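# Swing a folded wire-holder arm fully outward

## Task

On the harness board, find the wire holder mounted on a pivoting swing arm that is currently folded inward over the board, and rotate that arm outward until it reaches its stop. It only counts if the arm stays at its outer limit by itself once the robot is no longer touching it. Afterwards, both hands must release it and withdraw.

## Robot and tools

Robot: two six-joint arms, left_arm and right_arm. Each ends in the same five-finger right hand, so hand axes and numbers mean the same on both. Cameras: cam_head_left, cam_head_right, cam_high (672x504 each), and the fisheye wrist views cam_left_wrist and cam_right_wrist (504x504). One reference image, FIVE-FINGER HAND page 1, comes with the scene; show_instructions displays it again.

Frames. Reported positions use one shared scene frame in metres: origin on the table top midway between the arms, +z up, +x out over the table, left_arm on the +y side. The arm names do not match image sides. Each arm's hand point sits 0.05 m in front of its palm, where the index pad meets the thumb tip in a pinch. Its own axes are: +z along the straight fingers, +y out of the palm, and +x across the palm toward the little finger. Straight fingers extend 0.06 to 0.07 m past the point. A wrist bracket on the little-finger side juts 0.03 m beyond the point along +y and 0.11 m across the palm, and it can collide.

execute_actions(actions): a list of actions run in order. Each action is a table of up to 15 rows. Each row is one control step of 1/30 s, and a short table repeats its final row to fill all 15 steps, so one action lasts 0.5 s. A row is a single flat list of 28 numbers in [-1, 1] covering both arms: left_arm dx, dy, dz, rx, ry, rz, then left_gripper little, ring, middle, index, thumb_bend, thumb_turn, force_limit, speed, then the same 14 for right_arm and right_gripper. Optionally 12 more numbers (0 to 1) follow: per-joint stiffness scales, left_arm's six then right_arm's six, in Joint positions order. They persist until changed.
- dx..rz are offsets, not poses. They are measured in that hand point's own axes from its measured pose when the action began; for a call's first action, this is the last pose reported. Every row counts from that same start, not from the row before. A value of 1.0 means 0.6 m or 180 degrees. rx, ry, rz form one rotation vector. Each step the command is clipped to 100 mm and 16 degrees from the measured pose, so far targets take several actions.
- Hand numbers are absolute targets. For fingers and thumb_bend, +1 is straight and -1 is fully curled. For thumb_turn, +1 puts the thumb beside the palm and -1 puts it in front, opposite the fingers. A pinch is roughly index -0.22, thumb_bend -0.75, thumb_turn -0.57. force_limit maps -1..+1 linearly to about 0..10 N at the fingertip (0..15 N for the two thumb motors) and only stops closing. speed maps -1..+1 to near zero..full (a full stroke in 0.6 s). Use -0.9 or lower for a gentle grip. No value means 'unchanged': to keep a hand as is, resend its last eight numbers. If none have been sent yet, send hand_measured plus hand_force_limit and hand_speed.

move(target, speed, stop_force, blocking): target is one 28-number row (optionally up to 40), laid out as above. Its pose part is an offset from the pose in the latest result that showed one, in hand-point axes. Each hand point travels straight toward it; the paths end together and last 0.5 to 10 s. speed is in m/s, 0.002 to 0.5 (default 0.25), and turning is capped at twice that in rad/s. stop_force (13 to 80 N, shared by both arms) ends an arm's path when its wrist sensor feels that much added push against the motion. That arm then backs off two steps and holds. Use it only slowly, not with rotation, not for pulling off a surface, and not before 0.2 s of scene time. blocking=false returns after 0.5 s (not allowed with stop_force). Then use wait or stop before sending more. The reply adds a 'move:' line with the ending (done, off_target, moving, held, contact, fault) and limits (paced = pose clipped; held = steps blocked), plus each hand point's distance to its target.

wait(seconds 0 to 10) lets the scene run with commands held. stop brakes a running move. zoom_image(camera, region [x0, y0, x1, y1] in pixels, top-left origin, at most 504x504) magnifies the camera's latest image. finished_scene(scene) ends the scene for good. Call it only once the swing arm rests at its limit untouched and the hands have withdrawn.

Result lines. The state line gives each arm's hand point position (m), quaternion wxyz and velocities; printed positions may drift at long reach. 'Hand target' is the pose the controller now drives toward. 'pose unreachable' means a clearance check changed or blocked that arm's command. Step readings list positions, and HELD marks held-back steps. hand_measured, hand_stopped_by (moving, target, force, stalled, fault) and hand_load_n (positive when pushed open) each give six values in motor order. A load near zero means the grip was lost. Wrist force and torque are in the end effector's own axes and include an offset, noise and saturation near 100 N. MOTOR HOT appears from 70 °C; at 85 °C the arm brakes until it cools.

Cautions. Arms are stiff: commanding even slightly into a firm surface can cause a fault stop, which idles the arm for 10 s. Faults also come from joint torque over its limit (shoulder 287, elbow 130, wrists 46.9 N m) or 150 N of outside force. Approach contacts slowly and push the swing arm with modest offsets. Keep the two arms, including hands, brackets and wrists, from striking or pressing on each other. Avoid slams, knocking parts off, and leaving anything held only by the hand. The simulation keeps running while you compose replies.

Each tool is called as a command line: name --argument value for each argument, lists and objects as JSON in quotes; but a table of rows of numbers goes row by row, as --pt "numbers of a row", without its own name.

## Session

execute_actions --actions '[]'

Scene clock: 0.00 s.
left_arm: end_effector_position=(-0.1647, +0.9660, +0.5701) hand_measured=(+1.000, +1.000, +1.000, +1.000, +1.000, +1.000) hand_load_n=(+0.0, +0.0, +0.0, +0.0, +0.0, +0.0) hand_stopped_by=(target, target, target, target, target, target) hand_force_limit=0.00 hand_speed=-0.80 end_effector_quat_wxyz=(+0.026, +0.839, -0.543, -0.040) end_effector_velocity=(-0.000, -0.000, -0.000) end_effector_angular_velocity=(-0.001, +0.000, +0.000) | right_arm: end_effector_position=(+0.1362, -1.1628, +0.5020) hand_measured=(+1.000, +1.000, +1.000, +1.000, +1.000, +1.000) hand_load_n=(+0.0, +0.0, +0.0, +0.0, +0.0, +0.0) hand_stopped_by=(target, target, target, target, target, target) hand_force_limit=0.00 hand_speed=-0.80 end_effector_quat_wxyz=(-0.068, +0.602, +0.793, +0.063) end_effector_velocity=(+0.000, +0.000, -0.000) end_effector_angular_velocity=(+0.001, +0.000, +0.000)
Joint positions: left_arm=[ 1.38  -1.532  1.469  1.636  1.475 -2.   ] | right_arm=[-1.694 -1.454  1.527  1.68   1.609 -1.868]
Joint velocities: left_arm=[ 0.001  0.     0.001  0.    -0.     0.   ] | right_arm=[ 0.     0.     0.001 -0.     0.     0.   ]
Joint torques (N m, as the arm reports them, + toward a larger angle): no reading
Motor temperatures (°C, as the motors report them): left_arm=[26 24 24 33 33 36] | right_arm=[29 24 25 33 31 36]
Wrist force (N, on the end effector, along its own x y z axes, offset not removed): no reading
Wrist torque (N m, same axes, about the end effector's origin, offset not removed): no reading
Hand target (left_arm): -0.165, +0.966, +0.570; +0.026, +0.839, -0.543, -0.040
Hand target (right_arm): +0.136, -1.163, +0.502; -0.068, +0.602, +0.793, +0.063
Joint stiffness scale: left_arm=[1. 1. 1. 1. 1. 1.] | right_arm=[1. 1. 1. 1. 1. 1.]

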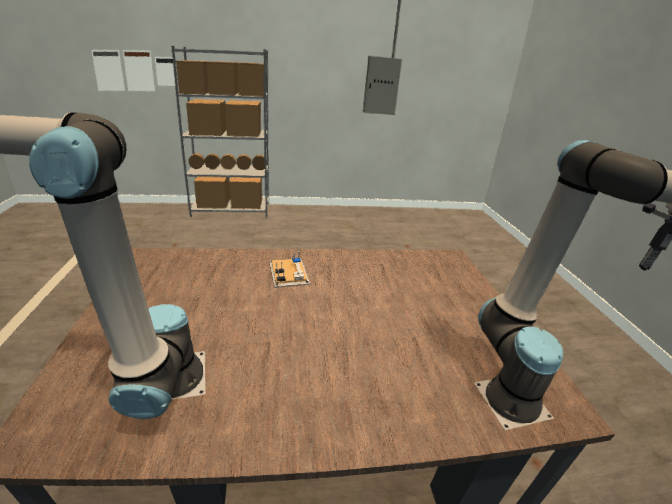

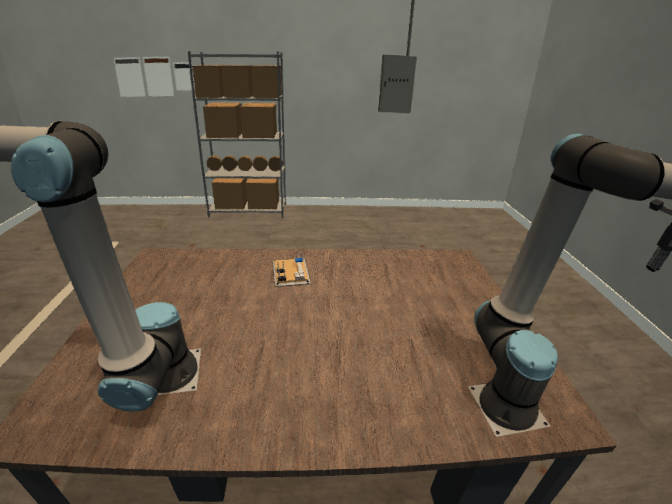

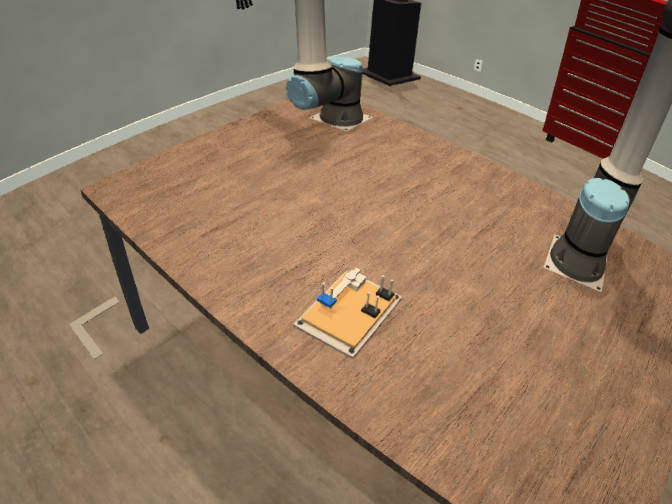

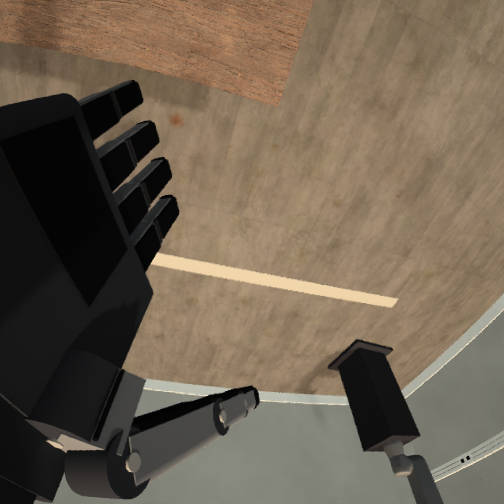

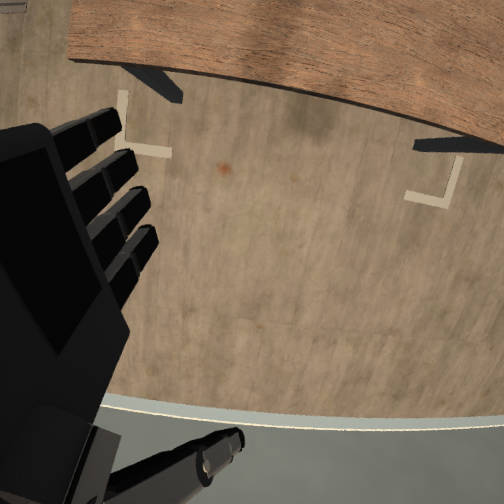

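move --target '[0.99,-0.425,0.31,0,0,-0.366,-1,-1,-1,1,-1,1,0.5,0,0,0,0,0,0,0,1,1,1,1,1,1,0,-0.8]' --speed 0.4

move --target '[0.8,0.73,0.31,0,0,0,-1,-1,-1,0.98,-1,1,0.5,0,0,0,0,0,0,0,1,1,1,1,1,1,0,-0.8]' --speed 0.4

zoom_image --camera "cam_high" --region '[250,190,490,370]'

zoom_image --camera "cam_head_left" --region '[220,200,360,305]'

Scene clock: 3.90 s.
left_arm: end_effector_position=(+0.2918, +0.5287, +0.3398) hand_measured=(-1.000, -1.000, -1.000, +1.000, -1.000, +1.000) hand_load_n=(+0.0, +0.0, +0.0, +0.0, +0.0, +0.0) hand_stopped_by=(target, target, target, target, target, target) hand_force_limit=0.50 hand_speed=0.00 end_effector_quat_wxyz=(-0.000, +0.999, +0.000, -0.049) end_effector_velocity=(+0.001, +0.000, -0.000) end_effector_angular_velocity=(+0.012, +0.000, +0.011) | right_arm: end_effector_position=(+0.1362, -1.1628, +0.5020) hand_measured=(+1.000, +1.000, +1.000, +1.000, +1.000, +1.000) hand_load_n=(+0.0, +0.0, +0.0, +0.0, +0.0, +0.0) hand_stopped_by=(target, target, target, target, target, target) hand_force_limit=0.00 hand_speed=-0.80 end_effector_quat_wxyz=(-0.068, +0.602, +0.793, +0.063) end_effector_velocity=(+0.000, +0.000, -0.001) end_effector_angular_velocity=(-0.001, +0.000, +0.001)
Joint positions: left_arm=[-0.502 -1.945  2.228  1.381  1.601 -5.03 ] | right_arm=[-1.694 -1.454  1.527  1.68   1.609 -1.868]
Joint velocities: left_arm=[-0.011 -0.002  0.001  0.004 -0.009 -0.023] | right_arm=[ 0.001  0.     0.001 -0.002  0.    -0.   ]
Joint torques (N m, as the arm reports them, + toward a larger angle): left_arm=[ -4.01  -9.44 -34.34   3.87  -2.11  -1.35] | right_arm=[ -0.24 -42.71 -34.75   4.45   0.28  -0.06]
Motor temperatures (°C, as the motors report them): left_arm=[26 24 24 33 33 36] | right_arm=[29 24 25 33 31 36]
Wrist force (N, on the end effector, along its own x y z axes, offset not removed): left_arm=[0.0 -2.2 3.3] | right_arm=[3.2 0.8 0.0]
Wrist torque (N m, same axes, about the end effector's origin, offset not removed): left_arm=[-0.44 -0.01 0.05] | right_arm=[0.13 -0.45 0.19]
Hand target (left_arm): +0.290, +0.529, +0.339; -0.002, +0.999, +0.001, -0.050
Hand target (right_arm): +0.136, -1.163, +0.502; -0.068, +0.602, +0.793, +0.063
Off the commanded pose (left_arm): 0.001 m, 0 deg.
Off the commanded pose (right_arm): 0.000 m, 0 deg.
Joint stiffness scale: left_arm=[1. 1. 1. 1. 1. 1.] | right_arm=[1. 1. 1. 1. 1. 1.]
move: done; limits=paced

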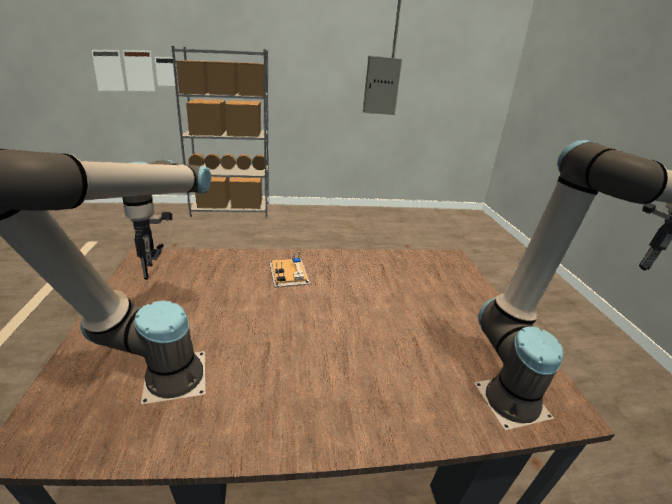

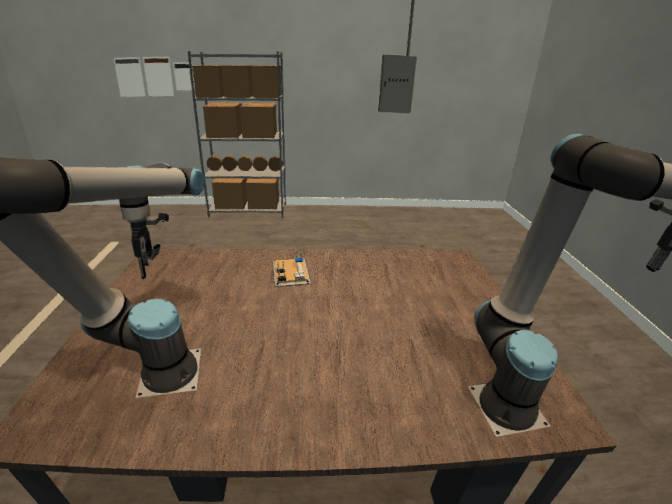

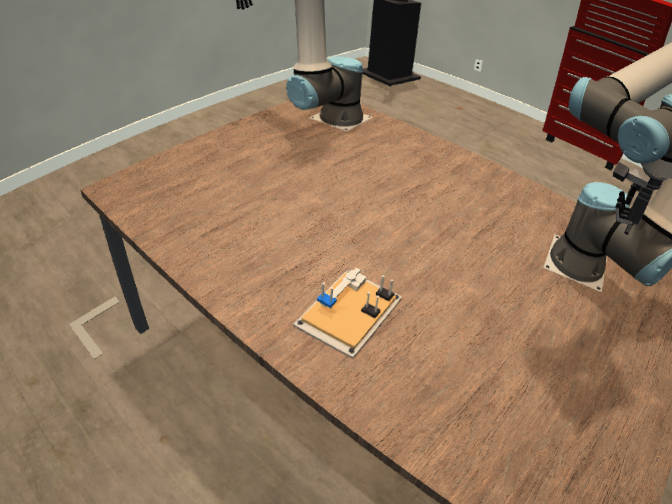

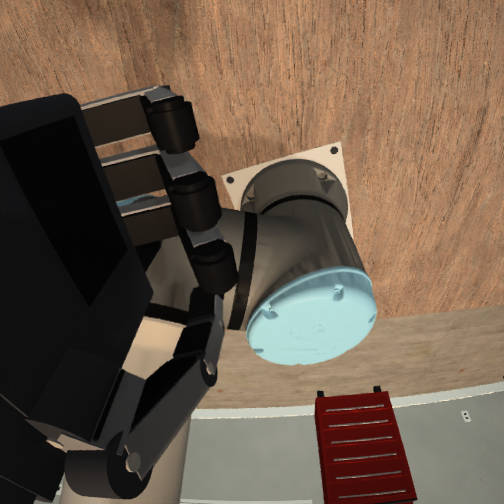

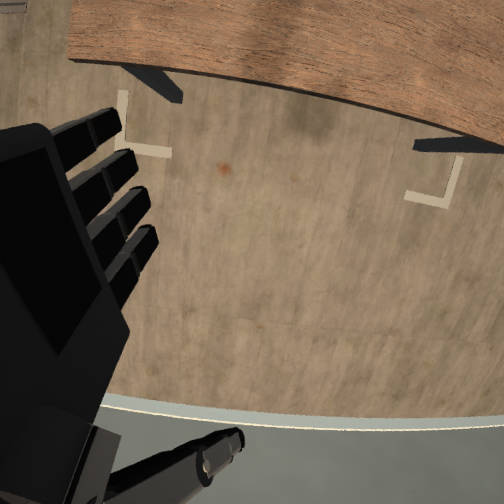

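Scene clock: 6.47 s.
left_arm: end_effector_position=(+0.7469, +0.0998, +0.1040) hand_measured=(-1.000, -1.000, -1.000, +0.982, -1.000, +1.000) hand_load_n=(+0.0, +0.0, +0.0, +11.5, +0.0, +0.0) hand_stopped_by=(target, target, target, target, target, target) hand_force_limit=0.50 hand_speed=0.00 end_effector_quat_wxyz=(-0.008, +0.998, +0.002, -0.055) end_effector_velocity=(+0.001, -0.000, +0.001) end_effector_angular_velocity=(+0.005, +0.005, -0.001) | right_arm: end_effector_position=(+0.1362, -1.1628, +0.5020) hand_measured=(+1.000, +1.000, +1.000, +1.000, +1.000, +1.000) hand_load_n=(+0.0, +0.0, +0.0, +0.0, +0.0, +0.0) hand_stopped_by=(target, target, target, target, target, target) hand_force_limit=0.00 hand_speed=-0.80 end_effector_quat_wxyz=(-0.068, +0.602, +0.793, +0.063) end_effector_velocity=(-0.000, -0.000, -0.000) end_effector_angular_velocity=(-0.000, +0.000, +0.000)
Joint positions: left_arm=[-0.847 -0.876  1.42   1.124  1.625 -5.378] | right_arm=[-1.694 -1.454  1.527  1.68   1.609 -1.868]
Joint velocities: left_arm=[ 0.     0.004 -0.006  0.009 -0.001  0.001] | right_arm=[-0. -0.  0. -0.  0. -0.]
Joint torques (N m, as the arm reports them, + toward a larger angle): left_arm=[ -6.57 -95.42 -46.91  -0.29   2.46  -0.68] | right_arm=[ -0.32 -44.41 -34.88   4.17   0.45  -0.28]
Motor temperatures (°C, as the motors report them): left_arm=[26 24 24 33 33 36] | right_arm=[29 24 25 33 31 36]
Wrist force (N, on the end effector, along its own x y z axes, offset not removed): left_arm=[-1.5 -10.1 2.5] | right_arm=[3.4 0.5 1.8]
Wrist torque (N m, same axes, about the end effector's origin, offset not removed): left_arm=[1.49 -0.57 0.39] | right_arm=[0.01 -0.56 0.21]
Hand target (left_arm): +0.752, +0.091, +0.109; -0.001, +0.999, +0.000, -0.049
Hand target (right_arm): +0.136, -1.163, +0.502; -0.068, +0.602, +0.793, +0.063
Off the commanded pose (left_arm): 0.011 m, 1 deg.
Off the commanded pose (right_arm): 0.000 m, 0 deg.
Joint stiffness scale: left_arm=[1. 1. 1. 1. 1. 1.] | right_arm=[1. 1. 1. 1. 1. 1.]
move: off_target (left_arm); limits=paced

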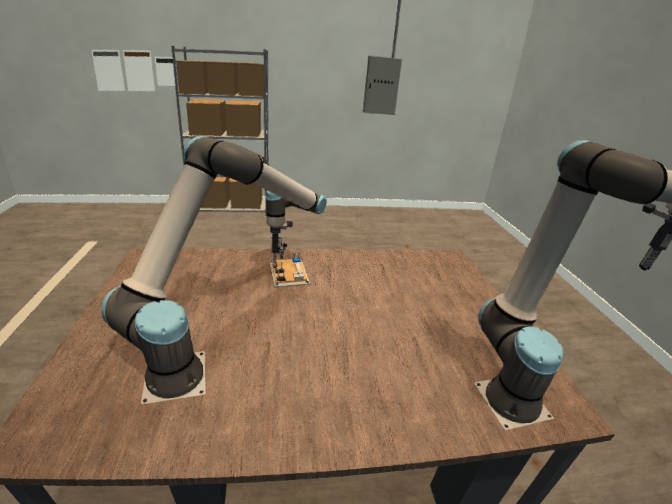

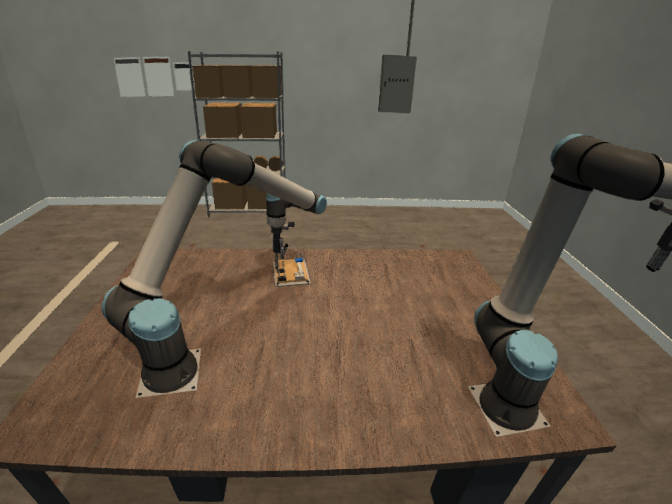

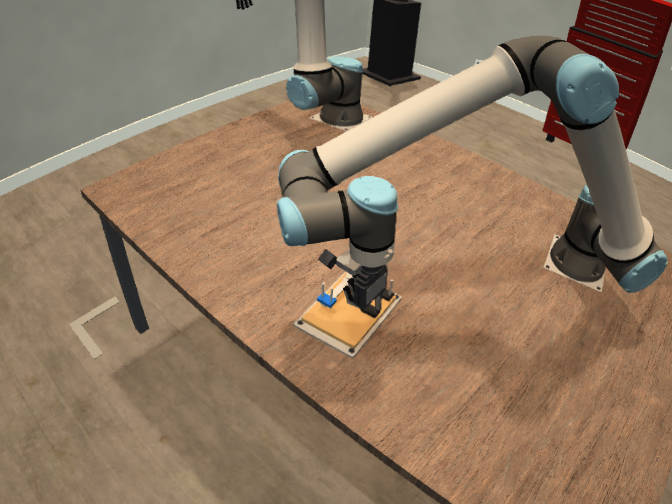

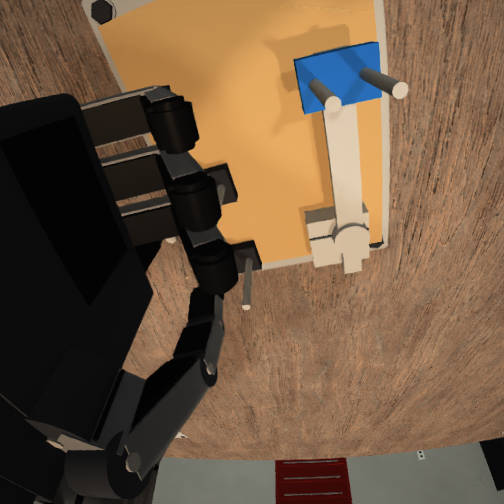

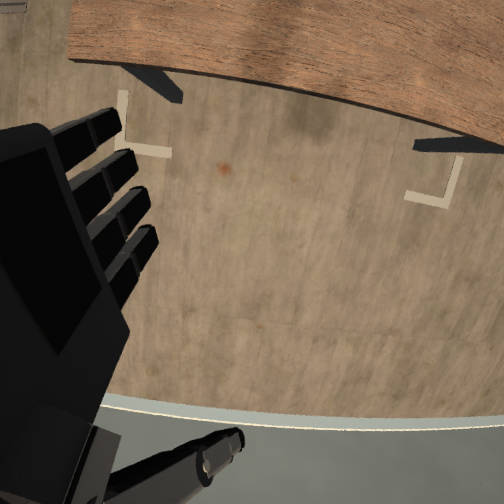

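Region (250, 190, 490, 370) of cam_high's 672x504 image, scaled by 2.100, with more detail than that image has; it fills the top 378 rows of this view, and the rest is white.

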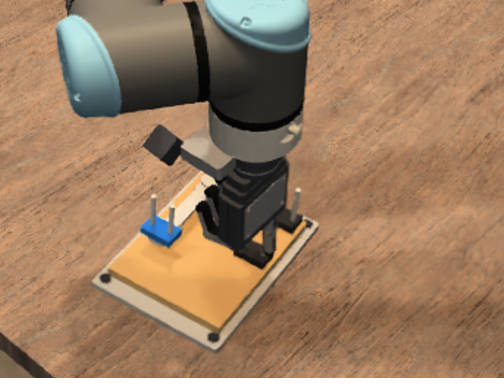

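Region (220, 200, 360, 305) of cam_head_left's 672x504 image, scaled by 3.600, with more detail than that image has; it fills the top 378 rows of this view, and the rest is white.

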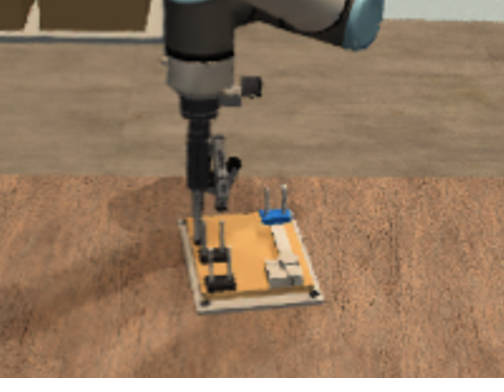

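move --target '[0,-0.02,-0.13,0,0,0,-1,-1,-1,1,-1,1,0.5,0,0,0,0,0,0,0,1,1,1,1,1,1,0,-0.8]' --speed 0.1

move --target '[0.08,0.14,0,0,0,0,-1,-1,-1,0.98,-1,1,0.5,0,0,0,0,0,0,0,1,1,1,1,1,1,0,-0.8]' --speed 0.15

move --target '[0,0,0.13,0,0,0,-1,-1,-1,0.98,-1,1,0.5,0,0,0,0,0,0,0,1,1,1,1,1,1,0,-0.8]' --speed 0.04 --stop_force 13

zoom_image --camera "cam_head_left" --region '[220,200,360,305]'

Scene clock: 11.83 s.
left_arm: end_effector_position=(+0.7536, +0.1097, +0.1807) hand_measured=(-1.000, -1.000, -1.000, +1.000, -1.000, +1.000) hand_load_n=(+0.0, +0.0, +0.0, +0.0, +0.0, +0.0) hand_stopped_by=(target, target, target, target, target, target) hand_force_limit=0.50 hand_speed=0.00 end_effector_quat_wxyz=(-0.008, +0.998, +0.002, -0.056) end_effector_velocity=(-0.001, +0.001, +0.001) end_effector_angular_velocity=(+0.003, +0.004, -0.001) | right_arm: end_effector_position=(+0.1362, -1.1628, +0.5020) hand_measured=(+1.000, +1.000, +1.000, +1.000, +1.000, +1.000) hand_load_n=(+0.0, +0.0, +0.0, +0.0, +0.0, +0.0) hand_stopped_by=(target, target, target, target, target, target) hand_force_limit=0.00 hand_speed=-0.80 end_effector_quat_wxyz=(-0.068, +0.602, +0.793, +0.063) end_effector_velocity=(-0.000, -0.000, +0.000) end_effector_angular_velocity=(+0.000, +0.000, -0.003)
Joint positions: left_arm=[-0.831 -0.932  1.366  1.235  1.625 -5.361] | right_arm=[-1.694 -1.454  1.527  1.68   1.609 -1.868]
Joint velocities: left_arm=[-0.    -0.    -0.     0.006  0.     0.001] | right_arm=[-0.    -0.    -0.     0.    -0.     0.002]
Joint torques (N m, as the arm reports them, + toward a larger angle): left_arm=[ -0.08 -91.29 -37.51   5.53  -0.47   0.71] | right_arm=[  0.74 -44.59 -33.9    4.46   0.52  -0.13]
Motor temperatures (°C, as the motors report them): left_arm=[26 24 24 33 33 36] | right_arm=[29 24 25 33 31 36]
Wrist force (N, on the end effector, along its own x y z axes, offset not removed): left_arm=[-0.6 0.7 2.3] | right_arm=[1.4 2.2 -0.5]
Wrist torque (N m, same axes, about the end effector's origin, offset not removed): left_arm=[-0.04 0.16 0.01] | right_arm=[0.35 -0.17 0.20]
Hand target (left_arm): +0.755, +0.111, +0.182; -0.008, +0.998, +0.002, -0.055
Hand target (right_arm): +0.136, -1.163, +0.502; -0.068, +0.602, +0.793, +0.063
Off the commanded pose (left_arm): 0.002 m, 0 deg.
Off the commanded pose (right_arm): 0.000 m, 0 deg.
Joint stiffness scale: left_arm=[1. 1. 1. 1. 1. 1.] | right_arm=[1. 1. 1. 1. 1. 1.]
move: done

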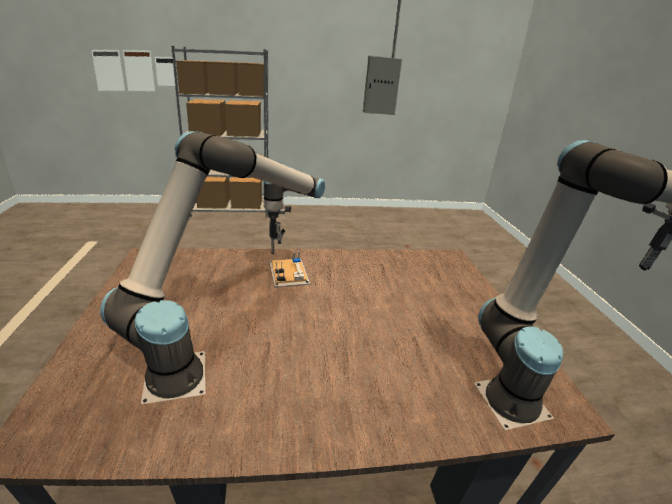

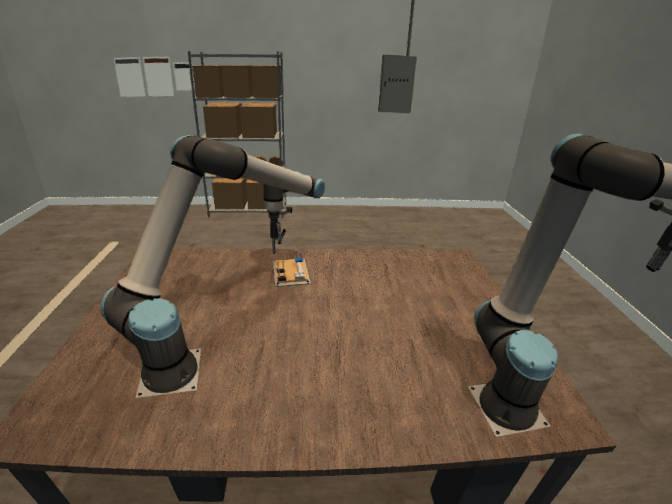

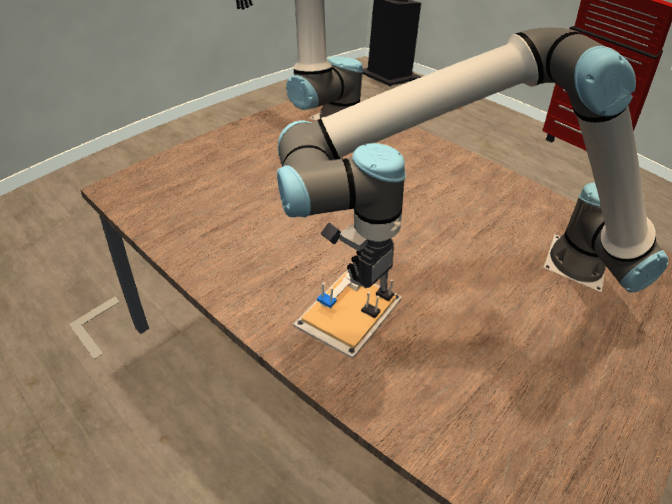

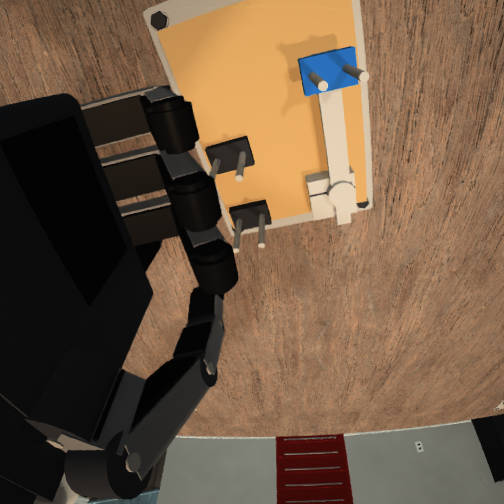

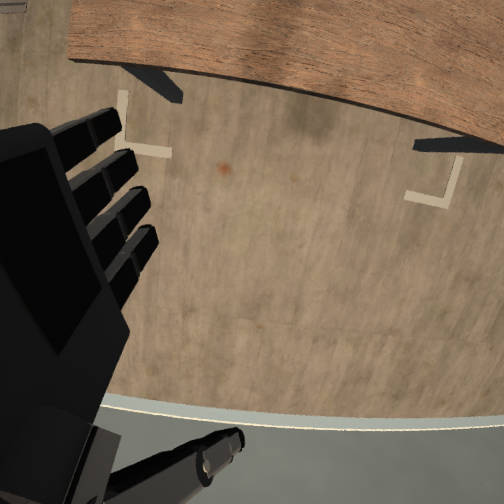

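Scene clock: 13.20 s.
left_arm: end_effector_position=(+0.8010, +0.0273, +0.1739) hand_measured=(-1.000, -1.000, -1.000, +0.980, -1.000, +1.000) hand_load_n=(+0.0, +0.0, +0.0, +0.0, +0.0, +0.0) hand_stopped_by=(target, target, target, target, target, target) hand_force_limit=0.50 hand_speed=0.00 end_effector_quat_wxyz=(-0.009, +0.998, +0.002, -0.056) end_effector_velocity=(-0.000, -0.000, +0.001) end_effector_angular_velocity=(+0.001, +0.000, +0.000) | right_arm: end_effector_position=(+0.1362, -1.1628, +0.5020) hand_measured=(+1.000, +1.000, +1.000, +1.000, +1.000, +1.000) hand_load_n=(+0.0, +0.0, +0.0, +0.0, +0.0, +0.0) hand_stopped_by=(target, target, target, target, target, target) hand_force_limit=0.00 hand_speed=-0.80 end_effector_quat_wxyz=(-0.068, +0.602, +0.793, +0.063) end_effector_velocity=(+0.000, +0.000, -0.001) end_effector_angular_velocity=(-0.001, +0.000, +0.001)
Joint positions: left_arm=[-0.875 -0.799  1.146  1.321  1.628 -5.404] | right_arm=[-1.694 -1.454  1.527  1.68   1.609 -1.868]
Joint velocities: left_arm=[-0.    -0.001 -0.001  0.003 -0.    -0.001] | right_arm=[ 0.    -0.     0.001 -0.002  0.    -0.001]
Joint torques (N m, as the arm reports them, + toward a larger angle): left_arm=[  -2.19 -100.88  -39.76    4.19    1.29   -1.4 ] | right_arm=[  0.61 -43.57 -33.71   4.44   0.07  -0.12]
Motor temperatures (°C, as the motors report them): left_arm=[26 24 24 33 33 36] | right_arm=[29 24 25 33 31 36]
Wrist force (N, on the end effector, along its own x y z axes, offset not removed): left_arm=[0.7 1.2 -2.1] | right_arm=[3.1 0.7 0.8]
Wrist torque (N m, same axes, about the end effector's origin, offset not removed): left_arm=[0.34 0.07 0.28] | right_arm=[-0.01 -0.50 0.21]
Hand target (left_arm): +0.802, +0.026, +0.174; -0.008, +0.998, +0.002, -0.056
Hand target (right_arm): +0.136, -1.163, +0.502; -0.068, +0.602, +0.793, +0.063
Off the commanded pose (left_arm): 0.002 m, 0 deg.
Off the commanded pose (right_arm): 0.000 m, 0 deg.
Joint stiffness scale: left_arm=[1. 1. 1. 1. 1. 1.] | right_arm=[1. 1. 1. 1. 1. 1.]
move: done

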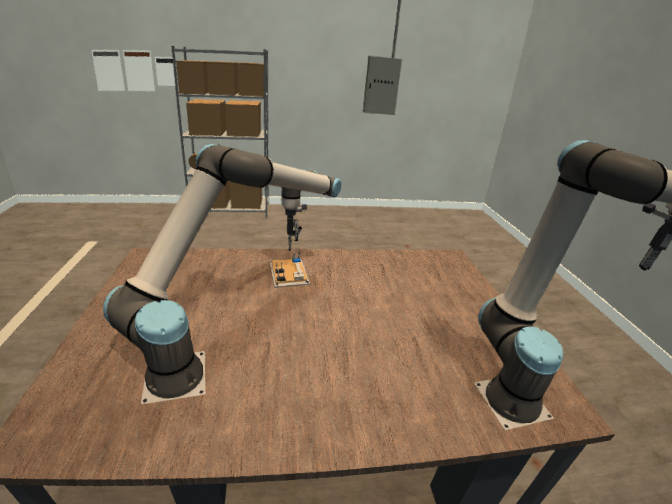

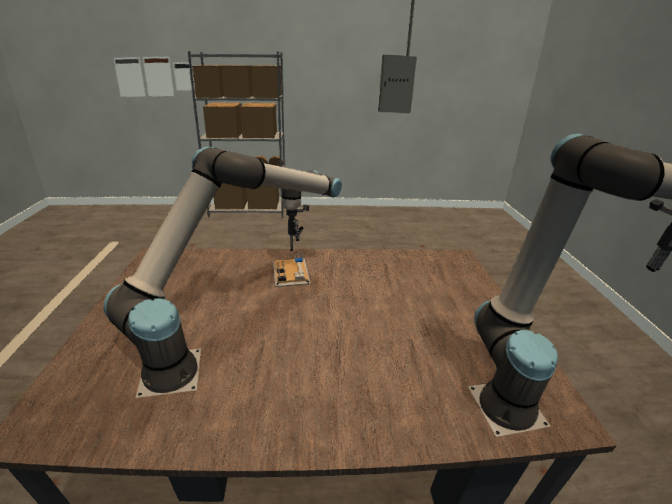

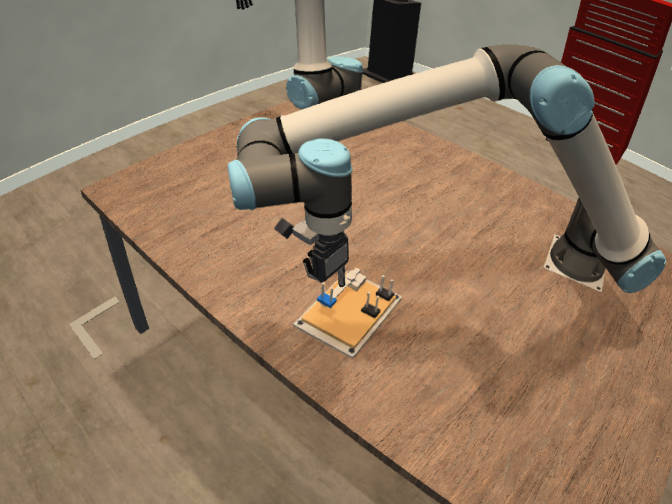

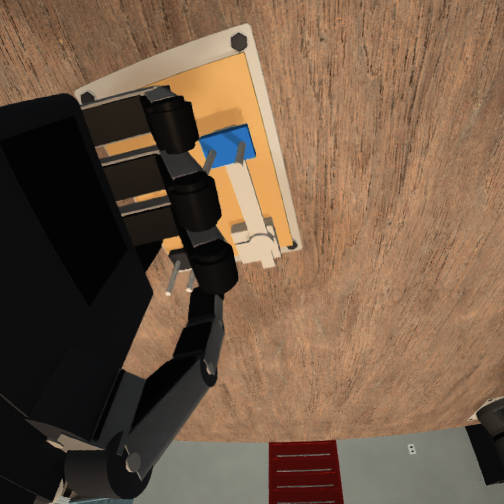

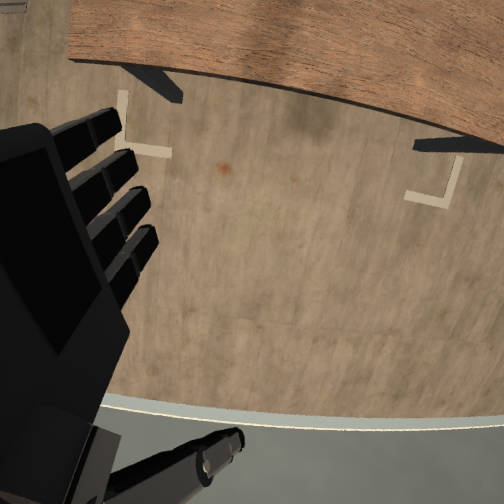

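Scene clock: 15.57 s.
left_arm: end_effector_position=(+0.7944, +0.0295, +0.0985) hand_measured=(-1.000, -1.000, -1.000, +0.980, -1.000, +1.000) hand_load_n=(+0.0, +0.0, +0.0, +0.0, +0.0, +0.0) hand_stopped_by=(target, target, target, target, target, target) hand_force_limit=0.50 hand_speed=0.00 end_effector_quat_wxyz=(-0.008, +0.998, +0.002, -0.054) end_effector_velocity=(+0.001, -0.000, -0.001) end_effector_angular_velocity=(-0.002, -0.003, +0.001) | right_arm: end_effector_position=(+0.1362, -1.1628, +0.5020) hand_measured=(+1.000, +1.000, +1.000, +1.000, +1.000, +1.000) hand_load_n=(+0.0, +0.0, +0.0, +0.0, +0.0, +0.0) hand_stopped_by=(target, target, target, target, target, target) hand_force_limit=0.00 hand_speed=-0.80 end_effector_quat_wxyz=(-0.068, +0.602, +0.793, +0.063) end_effector_velocity=(+0.000, -0.001, +0.000) end_effector_angular_velocity=(-0.002, -0.000, -0.001)
Joint positions: left_arm=[-0.879 -0.76   1.217  1.208  1.628 -5.408] | right_arm=[-1.694 -1.454  1.527  1.68   1.609 -1.868]
Joint velocities: left_arm=[ 0.     0.     0.    -0.004 -0.    -0.   ] | right_arm=[ 0.     0.    -0.001 -0.001 -0.     0.001]
Joint torques (N m, as the arm reports them, + toward a larger angle): left_arm=[  -2.83 -103.47  -33.35    2.34    0.79   -1.16] | right_arm=[  0.46 -44.28 -34.39   4.18   0.36  -0.13]
Motor temperatures (°C, as the motors report them): left_arm=[26 24 24 33 33 36] | right_arm=[29 24 25 33 31 36]
Wrist force (N, on the end effector, along its own x y z axes, offset not removed): left_arm=[0.7 0.8 -0.8] | right_arm=[1.3 1.8 -0.3]
Wrist torque (N m, same axes, about the end effector's origin, offset not removed): left_arm=[0.15 0.07 0.33] | right_arm=[0.28 -0.16 0.21]
Hand target (left_arm): +0.792, +0.029, +0.096; -0.009, +0.998, +0.002, -0.056
Hand target (right_arm): +0.136, -1.163, +0.502; -0.068, +0.602, +0.793, +0.063
Off the commanded pose (left_arm): 0.003 m, 0 deg.
Off the commanded pose (right_arm): 0.000 m, 0 deg.
Joint stiffness scale: left_arm=[1. 1. 1. 1. 1. 1.] | right_arm=[1. 1. 1. 1. 1. 1.]
move: done

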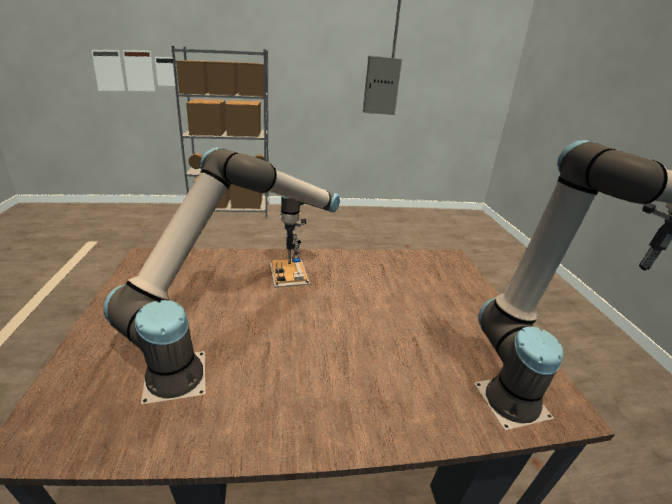

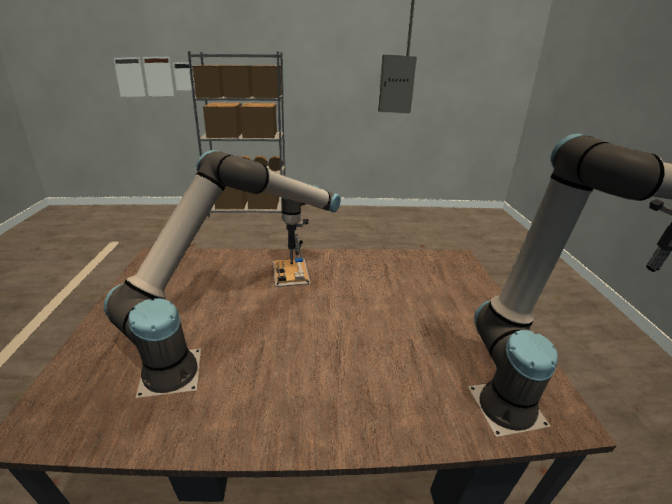

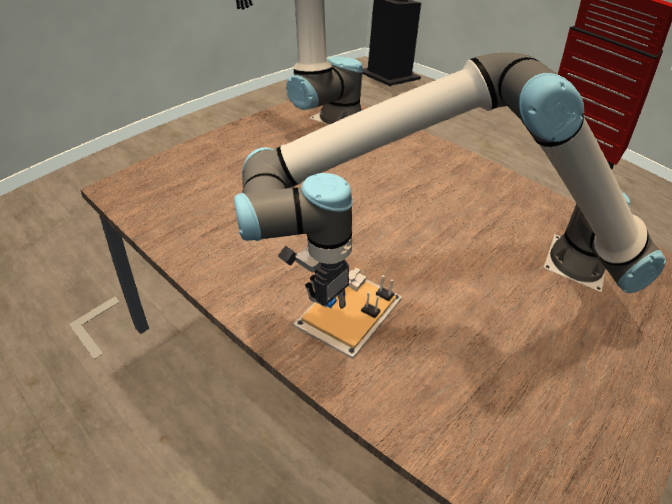

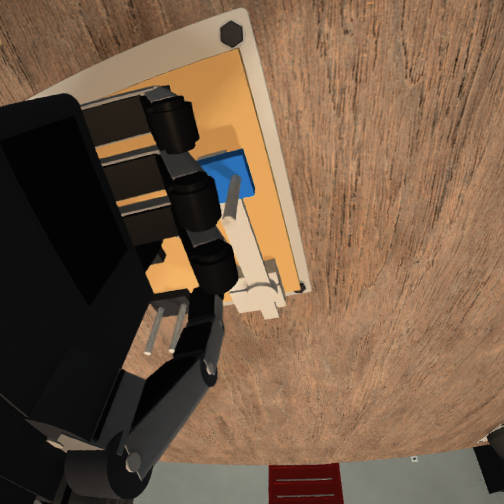

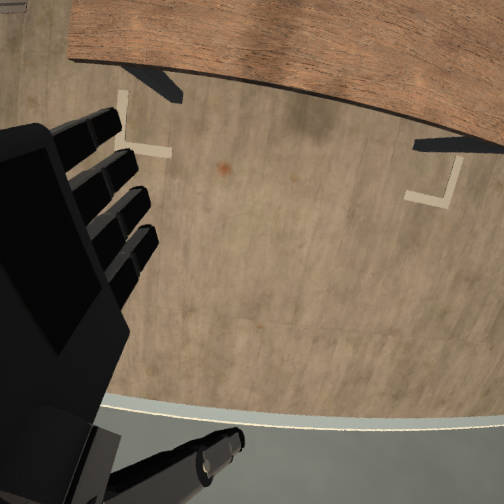

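Region (220, 200, 360, 305) of cam_head_left's 672x504 image, scaled by 3.600, with more detail than that image has; it fills the top 378 rows of this view, and the rest is white.

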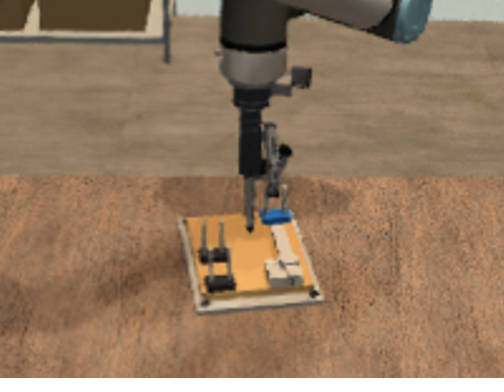

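move --target '[0.017,0.14,0,0,0,0,-1,-1,-1,0.98,-1,1,0.5,0,0,0,0,0,0,0,1,1,1,1,1,1,0,-0.8]' --speed 0.04 --stop_force 25

zoom_image --camera "cam_high" --region '[230,210,430,360]'

zoom_image --camera "cam_head_left" --region '[240,200,380,305]'

Scene clock: 20.63 s.
left_arm: end_effector_position=(+0.8053, -0.0503, +0.0952) hand_measured=(-1.000, -1.000, -1.000, +0.980, -1.000, +1.000) hand_load_n=(+0.0, +0.0, +0.0, +3.0, +0.0, +0.0) hand_stopped_by=(target, target, target, target, target, target) hand_force_limit=0.50 hand_speed=0.00 end_effector_quat_wxyz=(-0.010, +0.998, +0.003, -0.054) end_effector_velocity=(+0.001, -0.001, +0.002) end_effector_angular_velocity=(-0.001, -0.001, +0.003) | right_arm: end_effector_position=(+0.1362, -1.1628, +0.5020) hand_measured=(+1.000, +1.000, +1.000, +1.000, +1.000, +1.000) hand_load_n=(+0.0, +0.0, +0.0, +0.0, +0.0, +0.0) hand_stopped_by=(target, target, target, target, target, target) hand_force_limit=0.00 hand_speed=-0.80 end_effector_quat_wxyz=(-0.068, +0.602, +0.793, +0.063) end_effector_velocity=(+0.000, -0.000, +0.000) end_effector_angular_velocity=(-0.001, -0.000, +0.001)
Joint positions: left_arm=[-0.94  -0.674  1.061  1.277  1.631 -5.471] | right_arm=[-1.694 -1.454  1.527  1.68   1.609 -1.868]
Joint velocities: left_arm=[ 0.     0.    -0.004  0.002  0.    -0.003] | right_arm=[-0.    -0.    -0.001 -0.001 -0.    -0.002]
Joint torques (N m, as the arm reports them, + toward a larger angle): left_arm=[  -5.77 -107.4   -39.54    4.23    1.27   -1.76] | right_arm=[  1.9  -43.25 -34.06   4.35   0.12  -0.2 ]
Motor temperatures (°C, as the motors report them): left_arm=[26 24 24 33 33 36] | right_arm=[29 24 25 33 31 36]
Wrist force (N, on the end effector, along its own x y z axes, offset not removed): left_arm=[4.0 -2.1 0.1] | right_arm=[1.9 2.3 1.1]
Wrist torque (N m, same axes, about the end effector's origin, offset not removed): left_arm=[0.28 -0.22 0.57] | right_arm=[0.33 -0.28 0.25]
Hand target (left_arm): +0.805, -0.054, +0.096; -0.008, +0.998, +0.002, -0.054
Hand target (right_arm): +0.136, -1.163, +0.502; -0.068, +0.602, +0.793, +0.063
Off the commanded pose (left_arm): 0.004 m, 0 deg.
Off the commanded pose (right_arm): 0.000 m, 0 deg.
Joint stiffness scale: left_arm=[1. 1. 1. 1. 1. 1.] | right_arm=[1. 1. 1. 1. 1. 1.]
move: off_target (left_arm)

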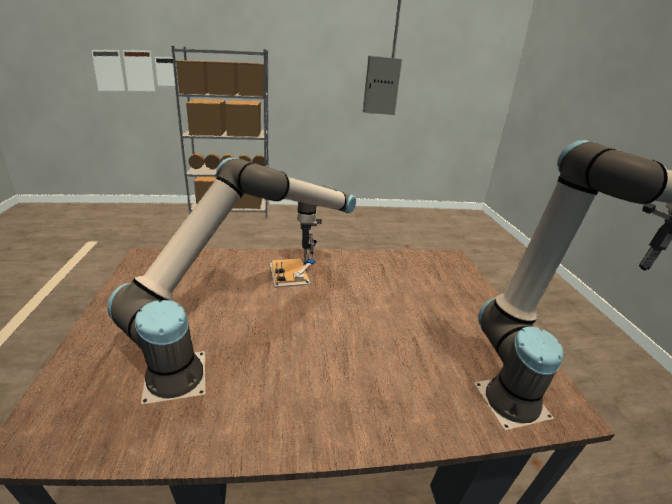

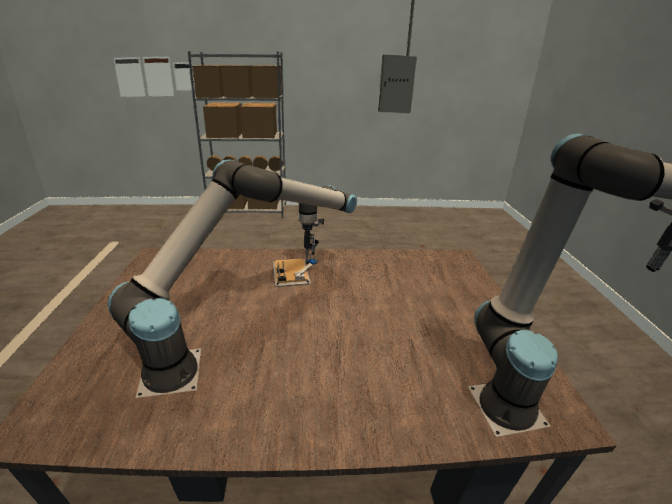

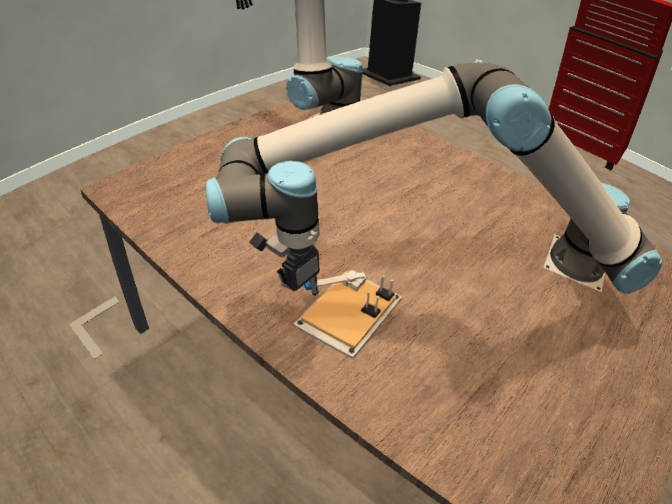

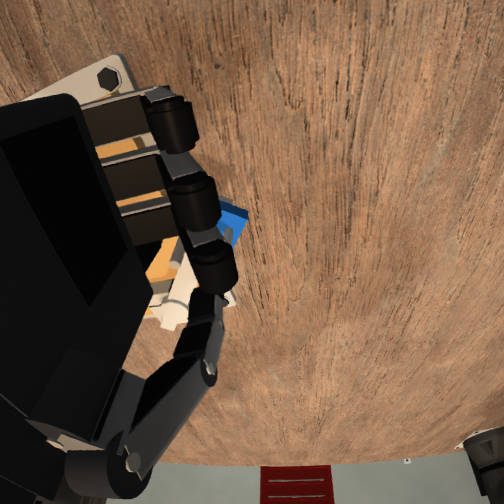

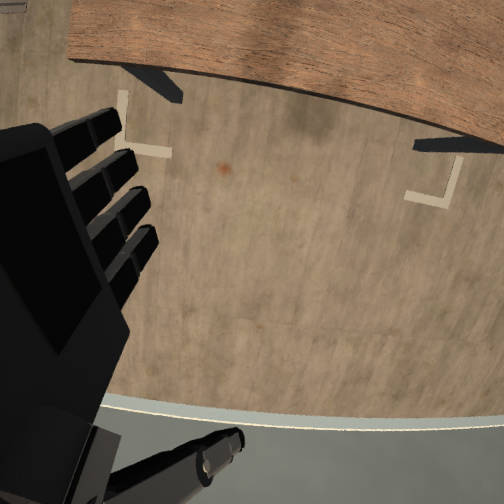

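Region (230, 210, 430, 360) of cam_high's 672x504 image, scaled by 2.520, with more detail than that image has; it fills the top 378 rows of this view, and the rest is white.

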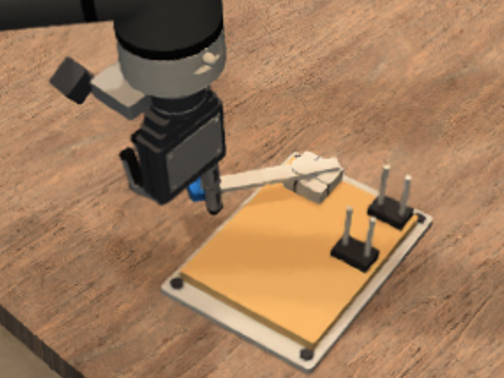

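Region (240, 200, 380, 305) of cam_head_left's 672x504 image, scaled by 3.600, with more detail than that image has; it fills the top 378 rows of this view, and the rest is white.

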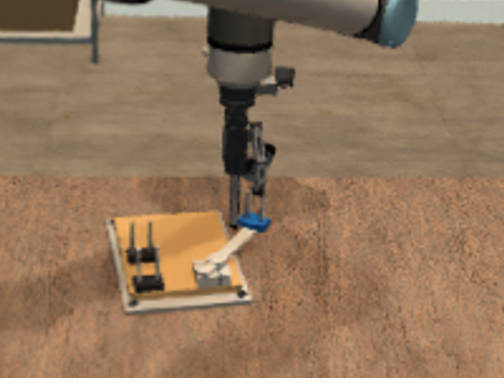

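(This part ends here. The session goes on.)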